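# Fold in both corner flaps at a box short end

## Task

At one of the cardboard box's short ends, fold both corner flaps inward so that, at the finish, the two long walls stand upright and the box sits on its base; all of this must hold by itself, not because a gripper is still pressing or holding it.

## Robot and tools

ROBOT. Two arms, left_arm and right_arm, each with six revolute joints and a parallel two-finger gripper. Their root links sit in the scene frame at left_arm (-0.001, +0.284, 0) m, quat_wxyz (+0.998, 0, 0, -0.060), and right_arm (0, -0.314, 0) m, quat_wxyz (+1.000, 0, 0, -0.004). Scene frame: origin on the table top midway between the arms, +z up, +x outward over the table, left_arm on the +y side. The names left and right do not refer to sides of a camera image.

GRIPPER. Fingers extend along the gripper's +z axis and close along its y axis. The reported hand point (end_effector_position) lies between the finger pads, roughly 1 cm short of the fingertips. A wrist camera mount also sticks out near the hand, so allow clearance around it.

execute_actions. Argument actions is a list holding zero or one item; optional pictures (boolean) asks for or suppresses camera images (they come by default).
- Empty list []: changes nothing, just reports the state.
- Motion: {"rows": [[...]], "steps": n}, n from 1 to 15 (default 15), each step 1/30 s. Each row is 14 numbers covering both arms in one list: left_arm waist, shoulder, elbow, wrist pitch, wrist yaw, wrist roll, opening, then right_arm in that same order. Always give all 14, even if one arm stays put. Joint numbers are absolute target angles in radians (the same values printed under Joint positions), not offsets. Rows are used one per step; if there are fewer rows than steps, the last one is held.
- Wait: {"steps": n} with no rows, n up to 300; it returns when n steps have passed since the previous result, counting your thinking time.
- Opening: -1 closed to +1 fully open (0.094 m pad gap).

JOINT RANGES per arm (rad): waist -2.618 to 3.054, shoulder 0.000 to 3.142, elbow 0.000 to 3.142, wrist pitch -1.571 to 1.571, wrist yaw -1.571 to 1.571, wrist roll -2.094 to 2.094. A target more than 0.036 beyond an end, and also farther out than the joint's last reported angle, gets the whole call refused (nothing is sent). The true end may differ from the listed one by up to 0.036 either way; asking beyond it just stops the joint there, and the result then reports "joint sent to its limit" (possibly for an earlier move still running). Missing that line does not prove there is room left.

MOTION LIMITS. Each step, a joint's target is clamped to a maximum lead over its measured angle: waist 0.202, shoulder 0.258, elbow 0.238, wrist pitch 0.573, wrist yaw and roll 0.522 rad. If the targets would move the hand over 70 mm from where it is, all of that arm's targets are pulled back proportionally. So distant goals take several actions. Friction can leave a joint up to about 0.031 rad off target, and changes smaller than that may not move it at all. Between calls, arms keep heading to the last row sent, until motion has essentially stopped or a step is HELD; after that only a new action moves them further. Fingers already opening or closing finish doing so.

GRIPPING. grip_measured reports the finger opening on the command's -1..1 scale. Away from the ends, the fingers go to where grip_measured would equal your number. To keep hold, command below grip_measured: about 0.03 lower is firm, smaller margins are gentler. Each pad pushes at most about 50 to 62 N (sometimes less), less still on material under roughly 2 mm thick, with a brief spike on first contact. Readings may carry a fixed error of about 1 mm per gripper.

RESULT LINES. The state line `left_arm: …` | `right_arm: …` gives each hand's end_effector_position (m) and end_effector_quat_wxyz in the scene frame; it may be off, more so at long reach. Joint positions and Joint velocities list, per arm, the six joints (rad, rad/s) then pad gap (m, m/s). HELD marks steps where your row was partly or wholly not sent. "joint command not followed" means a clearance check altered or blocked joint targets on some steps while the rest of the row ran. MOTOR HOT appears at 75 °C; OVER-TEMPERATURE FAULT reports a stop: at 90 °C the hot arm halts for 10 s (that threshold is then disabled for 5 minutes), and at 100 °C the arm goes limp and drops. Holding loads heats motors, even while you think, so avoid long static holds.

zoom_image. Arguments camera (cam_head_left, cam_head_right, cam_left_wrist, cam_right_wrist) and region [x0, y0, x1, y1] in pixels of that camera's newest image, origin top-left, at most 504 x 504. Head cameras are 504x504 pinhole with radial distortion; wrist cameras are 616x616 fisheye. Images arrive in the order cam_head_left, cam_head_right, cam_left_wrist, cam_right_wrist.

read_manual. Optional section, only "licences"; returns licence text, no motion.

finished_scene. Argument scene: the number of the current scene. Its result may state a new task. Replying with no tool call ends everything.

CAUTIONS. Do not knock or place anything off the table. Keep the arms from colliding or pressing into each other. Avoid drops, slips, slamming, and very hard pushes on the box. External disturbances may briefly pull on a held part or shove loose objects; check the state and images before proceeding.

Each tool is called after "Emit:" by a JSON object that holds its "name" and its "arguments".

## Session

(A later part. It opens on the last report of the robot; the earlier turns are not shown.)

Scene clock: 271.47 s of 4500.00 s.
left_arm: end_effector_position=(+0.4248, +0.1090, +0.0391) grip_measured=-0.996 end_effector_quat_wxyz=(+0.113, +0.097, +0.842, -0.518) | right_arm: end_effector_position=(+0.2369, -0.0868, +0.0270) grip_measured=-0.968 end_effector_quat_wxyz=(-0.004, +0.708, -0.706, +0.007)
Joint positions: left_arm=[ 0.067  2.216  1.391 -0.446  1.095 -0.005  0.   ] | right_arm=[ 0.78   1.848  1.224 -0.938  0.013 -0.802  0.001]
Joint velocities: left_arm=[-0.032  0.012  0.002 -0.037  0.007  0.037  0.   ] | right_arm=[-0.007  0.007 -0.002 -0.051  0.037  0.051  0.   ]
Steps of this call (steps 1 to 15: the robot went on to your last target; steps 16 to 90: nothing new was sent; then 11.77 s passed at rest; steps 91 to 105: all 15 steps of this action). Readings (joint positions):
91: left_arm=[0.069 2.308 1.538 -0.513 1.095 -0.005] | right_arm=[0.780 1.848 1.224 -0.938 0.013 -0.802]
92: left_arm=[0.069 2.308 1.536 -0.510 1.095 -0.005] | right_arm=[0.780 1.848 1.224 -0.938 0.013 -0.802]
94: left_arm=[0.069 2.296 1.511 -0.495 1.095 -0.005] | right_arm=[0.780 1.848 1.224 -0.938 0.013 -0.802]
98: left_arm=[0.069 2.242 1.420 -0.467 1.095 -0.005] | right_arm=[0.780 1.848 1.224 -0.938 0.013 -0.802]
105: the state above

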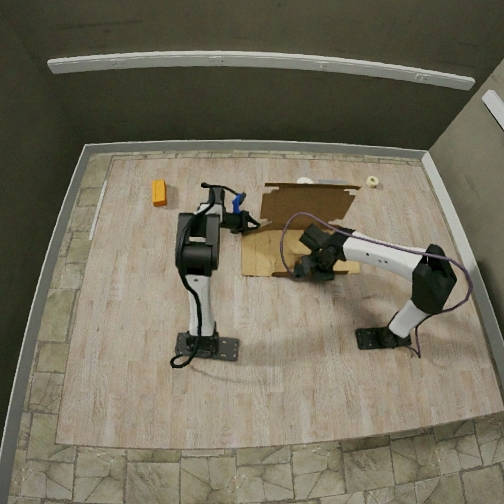

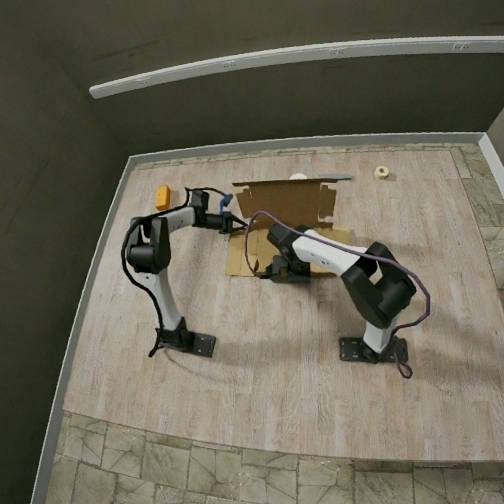

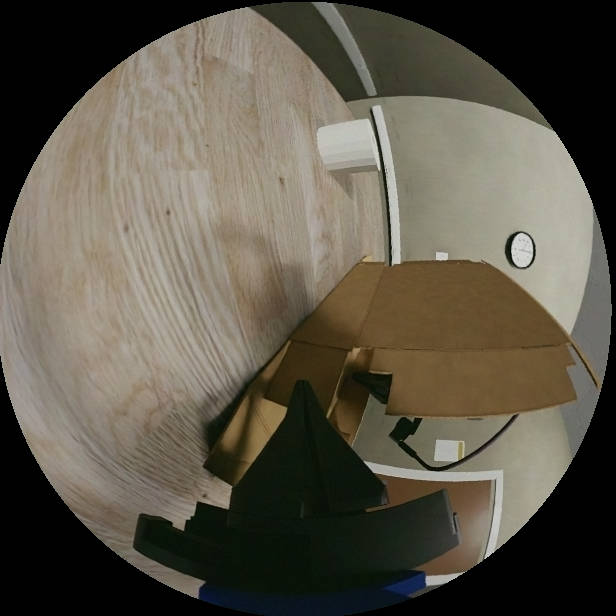

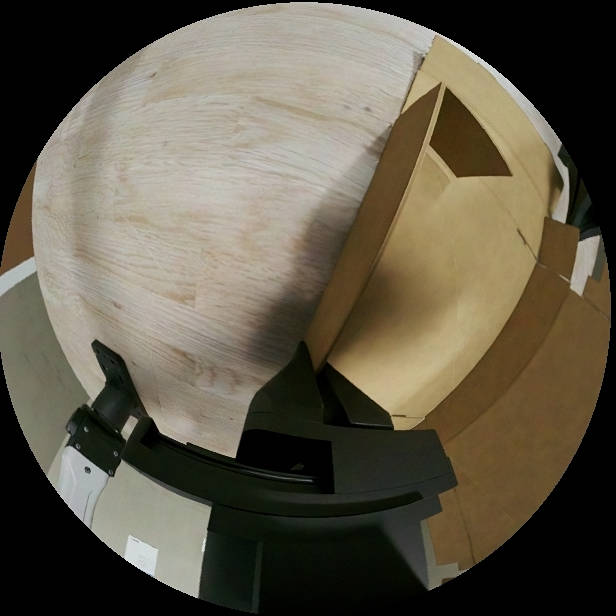

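Flap is bending. Continue.

Emit:
{"name": "execute_actions", "arguments": {"actions": [{"rows":[[0.05,2.19,1.35,-0.43,1.1,0,-1,0.78,1.85,1.235,-0.93,0,-0.8,-0.99],[0.045,2.185,1.33,-0.425,1.1,0,-1,0.78,1.85,1.235,-0.93,0,-0.8,-0.99],[0.04,2.175,1.31,-0.415,1.1,0,-1,0.78,1.85,1.235,-0.93,0,-0.8,-0.99],[0.035,2.17,1.29,-0.41,1.1,0,-1,0.78,1.85,1.235,-0.93,0,-0.8,-0.99],[0.03,2.16,1.27,-0.405,1.1,0,-1,0.78,1.85,1.235,-0.93,0,-0.8,-0.99],[0.02,2.155,1.255,-0.4,1.1,0,-1,0.78,1.85,1.235,-0.93,0,-0.8,-0.99],[0.01,2.155,1.255,-0.4,1.1,0,-1,0.78,1.85,1.235,-0.93,0,-0.8,-0.99],[0,2.155,1.255,-0.4,1.1,0,-1,0.78,1.85,1.235,-0.93,0,-0.8,-0.99]],"steps":15}]}}

Scene clock: 281.90 s of 4500.00 s.
left_arm: end_effector_position=(+0.3925, +0.0885, +0.0317) grip_measured=-0.996 end_effector_quat_wxyz=(+0.088, +0.114, +0.842, -0.521) | right_arm: end_effector_position=(+0.2361, -0.0876, +0.0270) grip_measured=-0.968 end_effector_quat_wxyz=(-0.002, +0.706, -0.708, +0.007)
Joint positions: left_arm=[ 0.013  2.172  1.284 -0.409  1.093 -0.005  0.   ] | right_arm=[ 0.78   1.848  1.224 -0.943  0.013 -0.795  0.001]
Joint velocities: left_arm=[-0.007 -0.002  0.002 -0.037  0.022 -0.051  0.   ] | right_arm=[-0.007 -0.007 -0.007  0.022 -0.066 -0.022 -0.001]
Steps of this call (steps 1 to 15: the robot went on to your last target; steps 16 to 90: nothing new was sent; then 6.93 s passed at rest; steps 91 to 105: all 15 steps of this action). Readings (joint positions):
91: left_arm=[0.065 2.216 1.391 -0.441 1.095 -0.005] | right_arm=[0.780 1.848 1.224 -0.938 0.013 -0.802]
92: left_arm=[0.064 2.214 1.386 -0.435 1.095 -0.005] | right_arm=[0.780 1.848 1.224 -0.938 0.013 -0.802]
94: left_arm=[0.058 2.199 1.356 -0.422 1.095 -0.005] | right_arm=[0.780 1.848 1.224 -0.938 0.013 -0.802]
98: left_arm=[0.033 2.173 1.294 -0.411 1.095 -0.005] | right_arm=[0.780 1.848 1.224 -0.938 0.013 -0.802]
105: the state above

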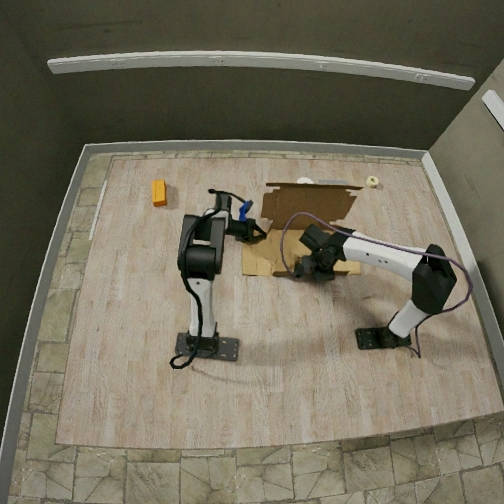

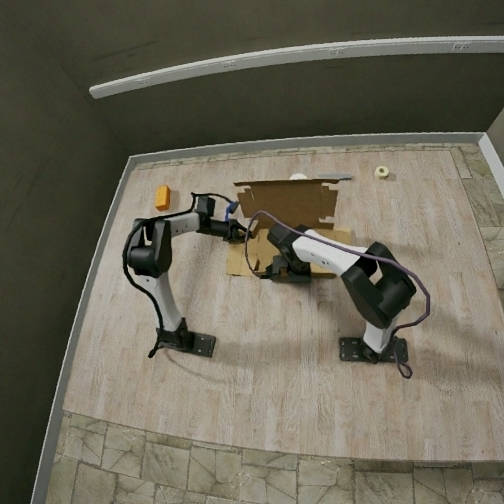

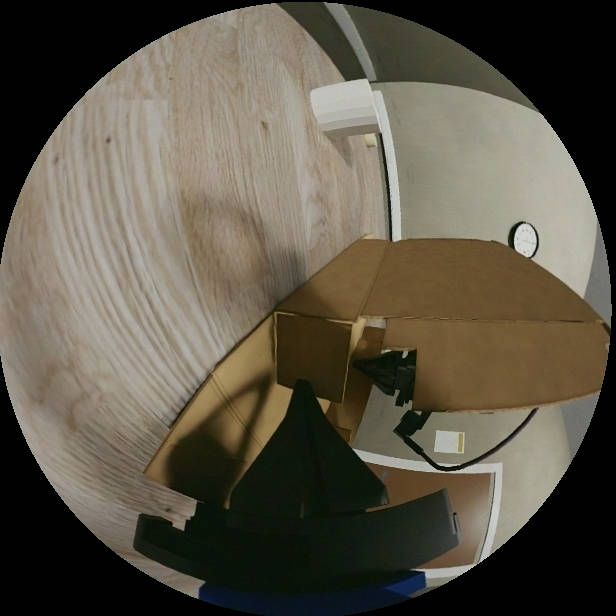

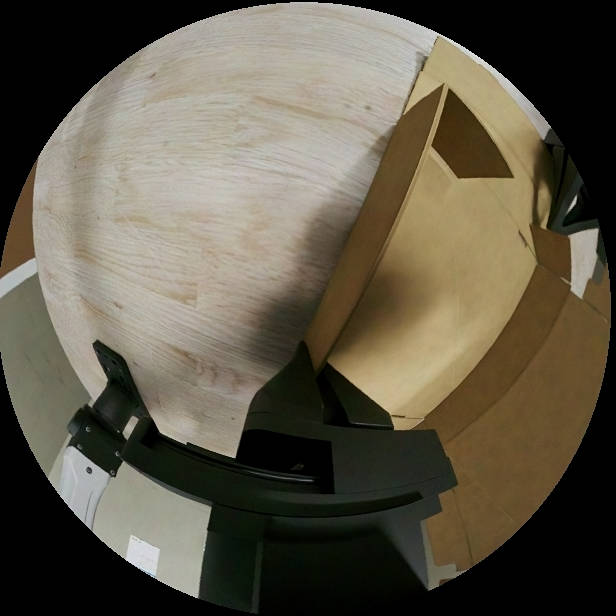

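Emit:
{"name": "execute_actions", "arguments": {"actions": [{"rows":[[0.005,2.18,1.3,-0.415,1.1,0,-1,0.78,1.85,1.235,-0.93,0,-0.8,-0.99],[0,2.19,1.325,-0.42,1.1,0,-1,0.78,1.85,1.235,-0.93,0,-0.8,-0.99],[-0.01,2.2,1.34,-0.42,1.1,0,-1,0.78,1.85,1.235,-0.93,0,-0.8,-0.99],[-0.02,2.2,1.345,-0.42,1.1,0,-1,0.78,1.85,1.235,-0.93,0,-0.8,-0.99],[-0.03,2.2,1.345,-0.42,1.1,0,-1,0.78,1.85,1.235,-0.93,0,-0.8,-0.99],[-0.04,2.2,1.345,-0.42,1.1,0,-1,0.78,1.85,1.235,-0.93,0,-0.8,-0.99],[-0.05,2.2,1.345,-0.42,1.1,0,-1,0.78,1.85,1.235,-0.93,0,-0.8,-0.99],[-0.055,2.2,1.345,-0.42,1.1,0,-1,0.78,1.85,1.235,-0.93,0,-0.8,-0.99]],"steps":15}]}}

Scene clock: 291.00 s of 4500.00 s.
left_arm: end_effector_position=(+0.3900, +0.0621, +0.0406) grip_measured=-0.996 end_effector_quat_wxyz=(+0.085, +0.149, +0.835, -0.523) | right_arm: end_effector_position=(+0.2363, -0.0874, +0.0270) grip_measured=-0.968 end_effector_quat_wxyz=(-0.002, +0.704, -0.710, +0.007)
Joint positions: left_arm=[-0.051  2.174  1.325 -0.415  1.093 -0.005  0.   ] | right_arm=[ 0.78   1.848  1.224 -0.942  0.013 -0.79   0.001]
Joint velocities: left_arm=[-0.002 -0.002 -0.007  0.037  0.095 -0.007 -0.   ] | right_arm=[ 0.002 -0.007 -0.007  0.051 -0.037  0.007 -0.   ]
Steps of this call (steps 1 to 15: the robot went on to your last target; steps 16 to 90: nothing new was sent; then 5.60 s passed at rest; steps 91 to 105: all 15 steps of this action). Readings (joint positions):
91: left_arm=[0.013 2.172 1.284 -0.409 1.093 -0.005] | right_arm=[0.780 1.848 1.224 -0.943 0.013 -0.795]
92: left_arm=[0.013 2.172 1.287 -0.411 1.093 -0.005] | right_arm=[0.780 1.848 1.224 -0.943 0.013 -0.795]
94: left_arm=[0.010 2.174 1.301 -0.416 1.093 -0.005] | right_arm=[0.780 1.848 1.224 -0.943 0.013 -0.793]
98: left_arm=[-0.018 2.174 1.324 -0.415 1.093 -0.005] | right_arm=[0.780 1.848 1.224 -0.943 0.013 -0.790]
105: the state above

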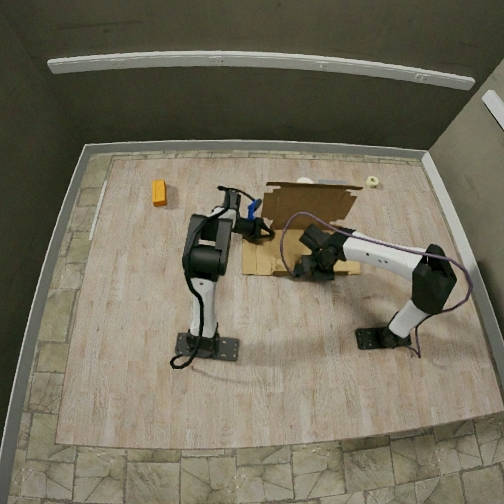

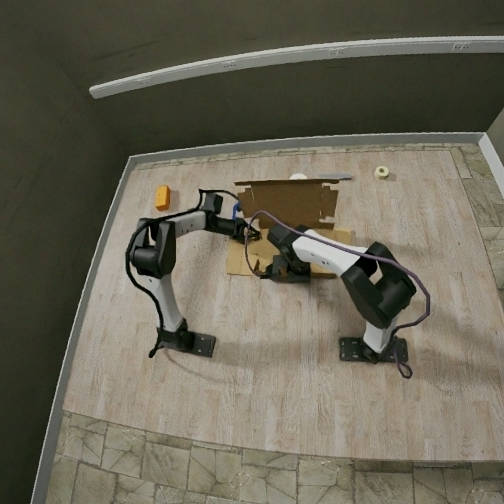

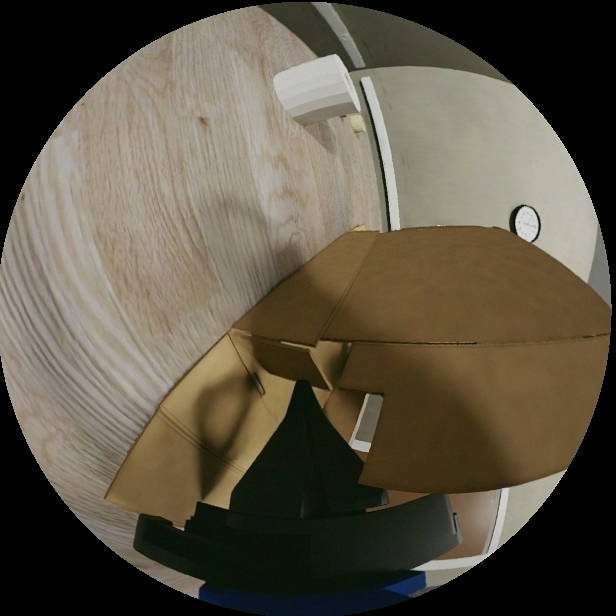

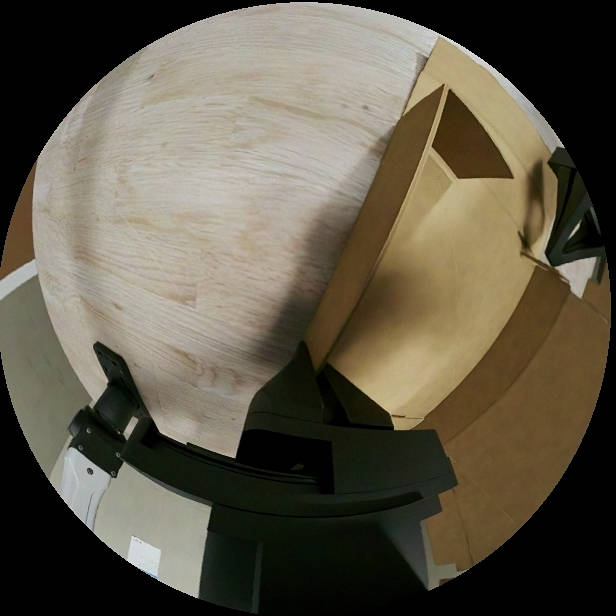

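Overfolded. Retreat and release.

Emit:
{"name": "execute_actions", "arguments": {"actions": [{"rows":[[-0.035,2.18,1.33,-0.42,1.1,0,-1,0.78,1.85,1.235,-0.93,0,-0.8,-0.7],[-0.015,2.18,1.33,-0.42,1.1,0,-1,0.78,1.85,1.235,-0.93,0,-0.8,-0.4],[0.005,2.18,1.33,-0.42,1.1,0,-1,0.78,1.85,1.235,-0.93,0,-0.8,-0.2],[0.025,2.18,1.33,-0.42,1.1,0,-1,0.78,1.85,1.235,-0.93,0,-0.8,-0.2],[0.05,2.18,1.33,-0.42,1.1,0,-1,0.78,1.85,1.235,-0.93,0,-0.8,-0.2],[0.075,2.18,1.33,-0.42,1.1,0,-1,0.78,1.85,1.24,-0.94,0,-0.8,-0.2],[0.1,2.18,1.33,-0.42,1.1,0,-1,0.78,1.845,1.27,-0.97,0,-0.8,-0.2],[0.125,2.17,1.33,-0.42,1.1,0,-1,0.78,1.835,1.3,-1.01,0,-0.8,-0.2],[0.15,2.15,1.33,-0.42,1.1,0,-1,0.78,1.825,1.33,-1.05,0,-0.8,-0.2],[0.175,2.13,1.33,-0.42,1.1,0,-1,0.78,1.815,1.36,-1.09,0,-0.8,-0.2],[0.2,2.11,1.33,-0.42,1.1,0,-1,0.78,1.8,1.39,-1.13,0,-0.8,-0.2],[0.225,2.09,1.33,-0.42,1.1,0,-1,0.78,1.79,1.42,-1.17,0,-0.8,-0.2],[0.25,2.07,1.33,-0.42,1.1,0,-1,0.78,1.78,1.44,-1.21,0,-0.8,-0.2],[0.27,2.05,1.33,-0.42,1.1,0,-1,0.78,1.77,1.46,-1.25,0,-0.8,-0.2],[0.29,2.03,1.33,-0.42,1.1,0,-1,0.78,1.75,1.47,-1.27,0,-0.8,-0.2]],"steps":15}]}}

Emit:
{"name": "execute_actions", "arguments": {"actions": [{"rows":[[0.31,2.0,1.35,-0.42,1.05,0,-1,0.77,1.7,1.48,-1.29,0,-0.8,-0.2],[0.33,1.95,1.35,-0.42,1.0,0,-1,0.72,1.65,1.49,-1.3,0,-0.8,-0.2],[0.36,1.9,1.35,-0.42,0.95,0,-1,0.64,1.6,1.5,-1.3,0,-0.8,-0.2],[0.39,1.85,1.35,-0.42,0.9,0,-1,0.56,1.54,1.5,-1.3,0,-0.8,-0.2],[0.42,1.8,1.35,-0.42,0.85,0,-1,0.48,1.48,1.48,-1.3,0,-0.8,-0.2],[0.45,1.75,1.35,-0.42,0.8,0,-1,0.4,1.42,1.46,-1.3,0,-0.8,-0.2],[0.48,1.7,1.35,-0.42,0.75,0,-1,0.32,1.36,1.44,-1.3,0,-0.8,-0.2],[0.5,1.65,1.35,-0.42,0.7,0,-1,0.24,1.3,1.42,-1.3,0,-0.8,-0.2],[0.52,1.6,1.35,-0.42,0.7,0,-1,0.16,1.24,1.4,-1.3,0,-0.8,-0.2],[0.54,1.55,1.35,-0.42,0.7,0,-1,0.08,1.2,1.4,-1.3,0,-0.8,-0.2],[0.55,1.5,1.35,-0.42,0.7,0,-1,0,1.2,1.4,-1.3,0,-0.8,-0.2]],"steps":15}]}}

Emit:
{"name": "execute_actions", "arguments": {"actions": [{"steps":40}]}}

Emit:
{"name": "zoom_image", "arguments": {"camera": "cam_head_left", "region": [220,170,380,290]}}

Emit:
{"name": "zoom_image", "arguments": {"camera": "cam_left_wrist", "region": [300,320,520,500]}}

Scene clock: 317.97 s of 4500.00 s.
left_arm: end_effector_position=(+0.4427, +0.1906, +0.0707) grip_measured=-0.996 end_effector_quat_wxyz=(+0.194, +0.039, +0.843, -0.500) | right_arm: end_effector_position=(+0.2506, -0.0733, +0.0893) grip_measured=-0.202 end_effector_quat_wxyz=(-0.031, +0.705, -0.709, +0.007)
Joint positions: left_arm=[ 0.255  2.101  1.325 -0.416  1.096 -0.005  0.   ] | right_arm=[ 0.78   1.808  1.427 -1.127  0.013 -0.793  0.038]
Joint velocities: left_arm=[ 0.637 -0.672  0.002  0.007 -0.081  0.022 -0.   ] | right_arm=[ 0.017 -0.466  0.589 -0.725  0.007 -0.037  0.001]
Steps of this call (steps 1 to 15: the robot went on to your last target; steps 16 to 90: nothing new was sent; then 23.47 s passed at rest; steps 91 to 105: all 15 steps of this action). Readings (joint positions):
91: left_arm=[-0.050 2.174 1.325 -0.415 1.093 -0.005] | right_arm=[0.780 1.848 1.224 -0.941 0.013 -0.790]
92: left_arm=[-0.047 2.174 1.325 -0.415 1.093 -0.005] | right_arm=[0.780 1.848 1.224 -0.941 0.013 -0.790]
94: left_arm=[-0.028 2.174 1.325 -0.415 1.095 -0.005] | right_arm=[0.780 1.848 1.224 -0.941 0.013 -0.791]
98: left_arm=[0.064 2.174 1.325 -0.415 1.096 -0.005] | right_arm=[0.780 1.848 1.240 -0.958 0.013 -0.792]
105: the state above

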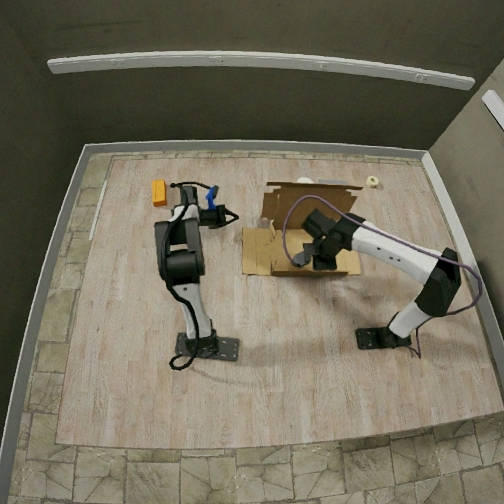

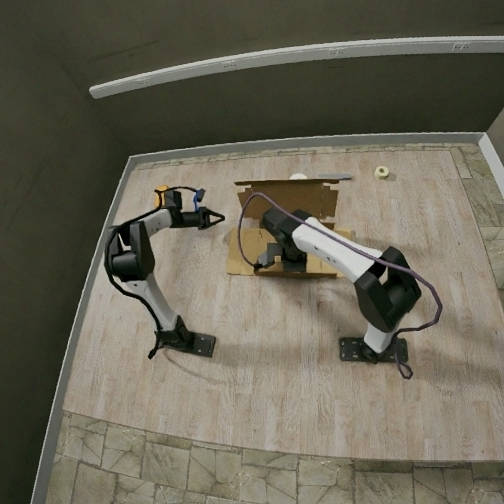

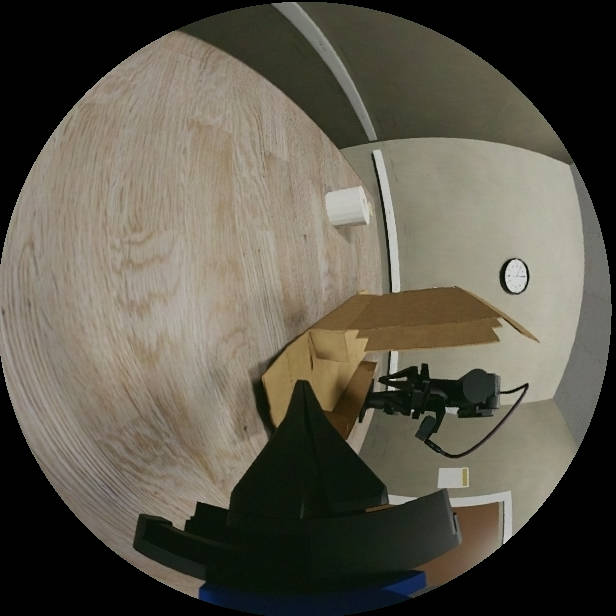

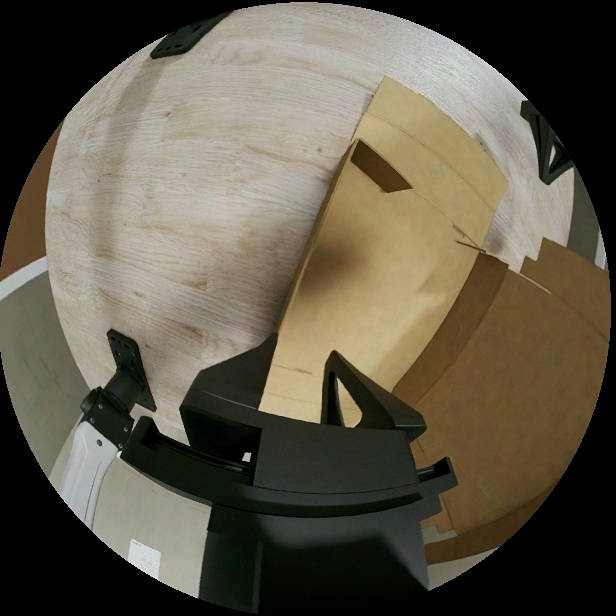

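Scene clock: 318.47 s of 4500.00 s.
left_arm: end_effector_position=(+0.4289, +0.3552, +0.2988) grip_measured=-0.996 end_effector_quat_wxyz=(+0.515, -0.001, +0.830, -0.214) | right_arm: end_effector_position=(+0.2731, -0.3073, +0.2673) grip_measured=-0.202 end_effector_quat_wxyz=(+0.252, -0.385, +0.882, -0.106)
Joint positions: left_arm=[ 0.556  1.486  1.346 -0.402  0.753 -0.005  0.   ] | right_arm=[ 0.039  1.186  1.434 -1.266  0.009 -0.795  0.038]
Joint velocities: left_arm=[-0.002 -0.457  0.193  0.242 -0.227 -0.022  0.001] | right_arm=[-1.126 -0.222 -0.012 -0.183  0.125  0.007  0.   ]
Steps of this call (steps 1 to 15: all 15 steps of this action). Readings (joint positions):
1: left_arm=[0.277 2.075 1.325 -0.416 1.090 -0.005] | right_arm=[0.780 1.787 1.443 -1.151 0.013 -0.793]
2: left_arm=[0.297 2.045 1.325 -0.416 1.076 -0.005] | right_arm=[0.774 1.759 1.453 -1.174 0.010 -0.793]
4: left_arm=[0.337 1.970 1.325 -0.417 1.027 -0.005] | right_arm=[0.721 1.684 1.465 -1.208 0.000 -0.794]
8: left_arm=[0.439 1.780 1.325 -0.416 0.900 -0.005] | right_arm=[0.504 1.494 1.463 -1.226 0.001 -0.794]
15: the state above

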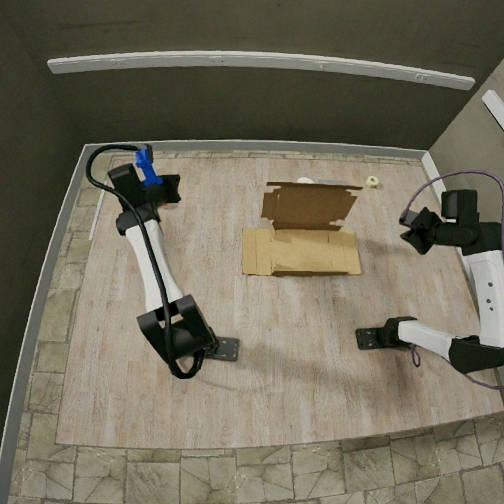

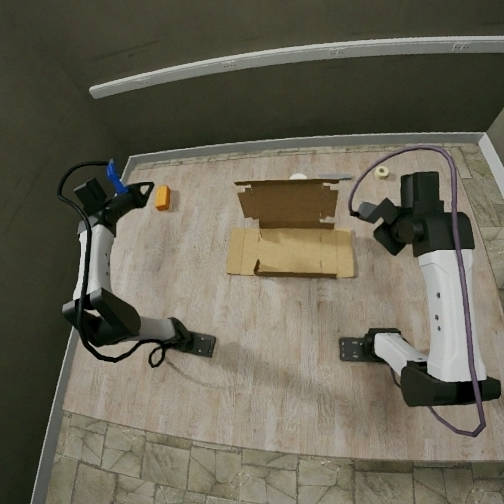

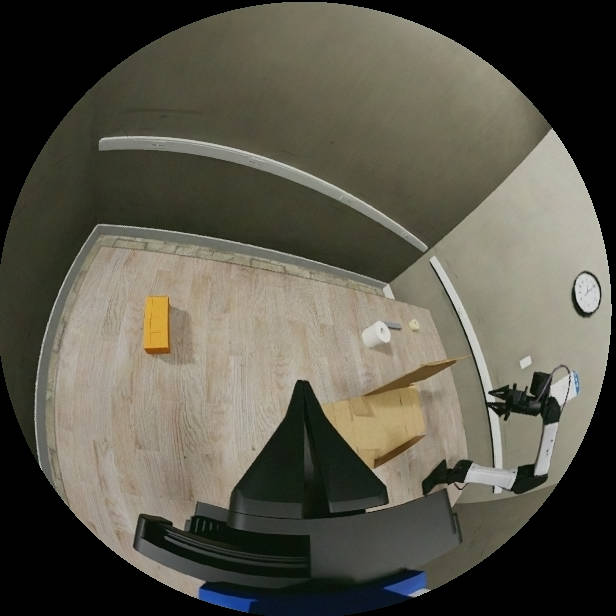

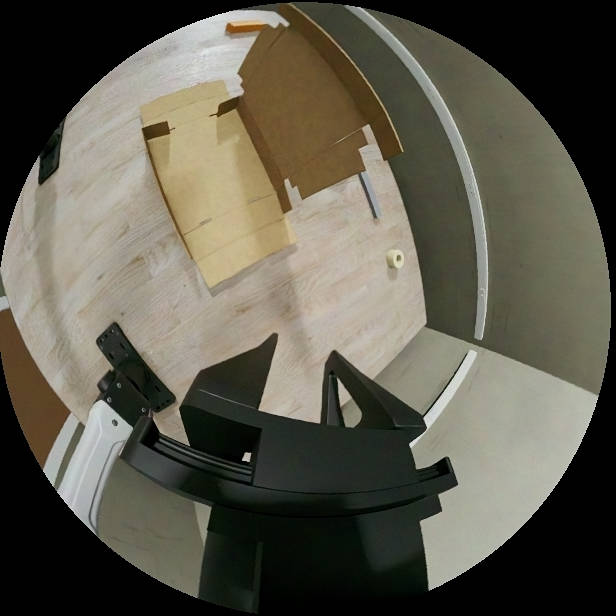

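Scene clock: 319.80 s of 4500.00 s.
left_arm: end_effector_position=(+0.4298, +0.3608, +0.3024) grip_measured=-0.996 end_effector_quat_wxyz=(+0.521, -0.008, +0.831, -0.195) | right_arm: end_effector_position=(+0.2654, -0.3175, +0.2579) grip_measured=-0.202 end_effector_quat_wxyz=(+0.230, -0.371, +0.894, -0.103)
Joint positions: left_arm=[ 0.555  1.479  1.353 -0.401  0.712 -0.005  0.   ] | right_arm=[ 0.003  1.183  1.414 -1.292  0.012 -0.795  0.038]
Joint velocities: left_arm=[-0.002 -0.012  0.022  0.081  0.037 -0.051 -0.   ] | right_arm=[-0.012 -0.002 -0.012 -0.007  0.007 -0.066 -0.   ]
Steps of this call (steps 1 to 30: the robot went on to your last target; steps 31 to 40: nothing new was sent). Readings (joint positions):
1: left_arm=[0.556 1.475 1.351 -0.396 0.748 -0.005] | right_arm=[0.013 1.183 1.434 -1.272 0.012 -0.795]
2: left_arm=[0.555 1.472 1.353 -0.392 0.743 -0.005] | right_arm=[0.004 1.183 1.430 -1.274 0.012 -0.795]
4: left_arm=[0.555 1.475 1.353 -0.396 0.733 -0.005] | right_arm=[0.003 1.183 1.419 -1.281 0.012 -0.795]
8: left_arm=[0.555 1.479 1.353 -0.401 0.720 -0.005] | right_arm=[0.003 1.183 1.414 -1.290 0.012 -0.795]
40: the state above
All arms were judged still, so your last target was given up. Only a new action makes them travel on or press farther. Fingers that are still opening or closing keep moving.

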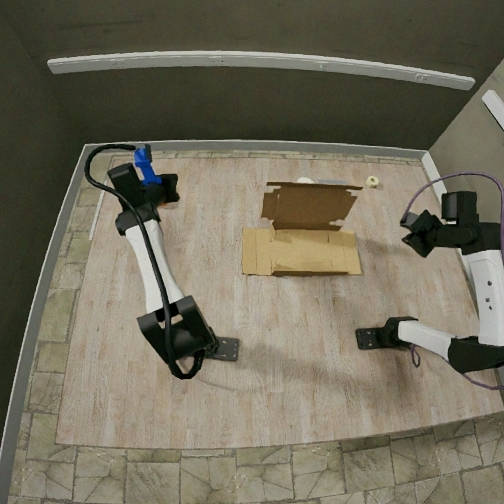

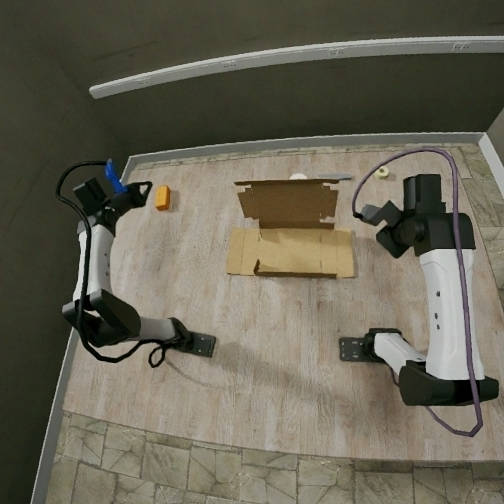

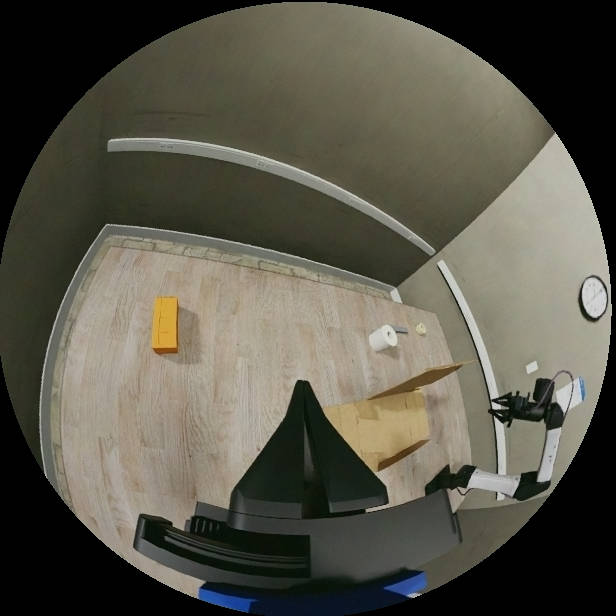

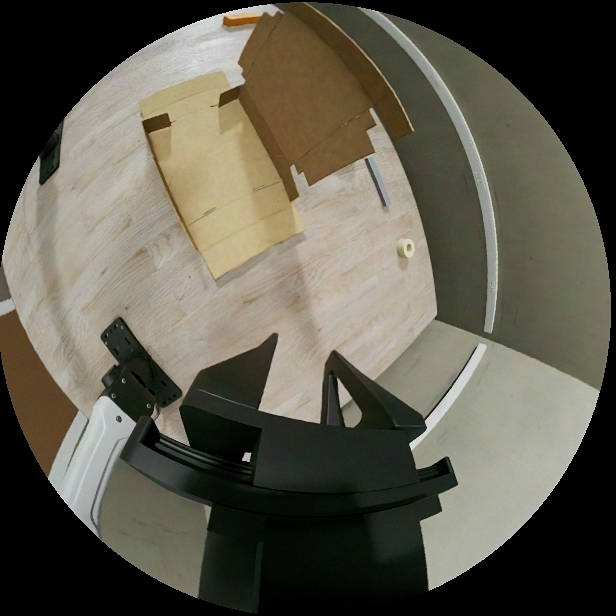

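Region (220, 170, 380, 290) of cam_head_left's 504x504 image, scaled by 3.150, with more detail than that image has; it fills the top 378 rows of this view, and the rest is white.

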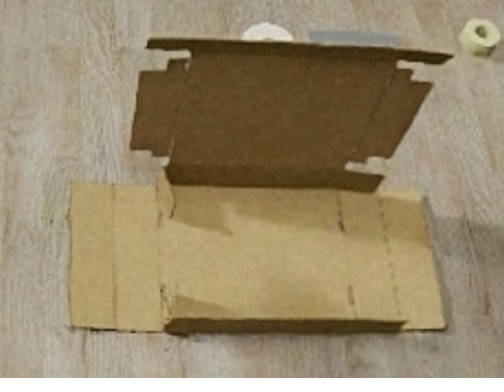

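Region (300, 320, 520, 500) of cam_left_wrist's 616x616 image, scaled by 2.291, with more detail than that image has; it fills the top 412 rows of this view, and the rest is white.

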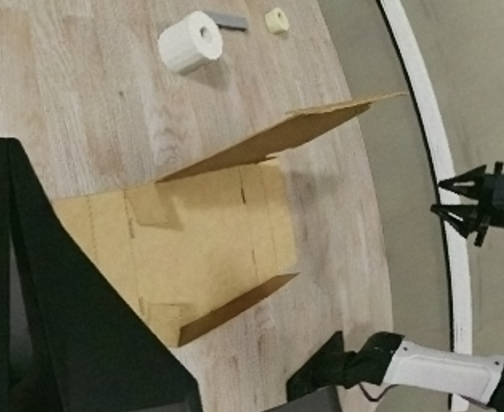

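Emit:
{"name": "finished_scene", "arguments": {"scene": 2}}

The scene is finished: the task was done.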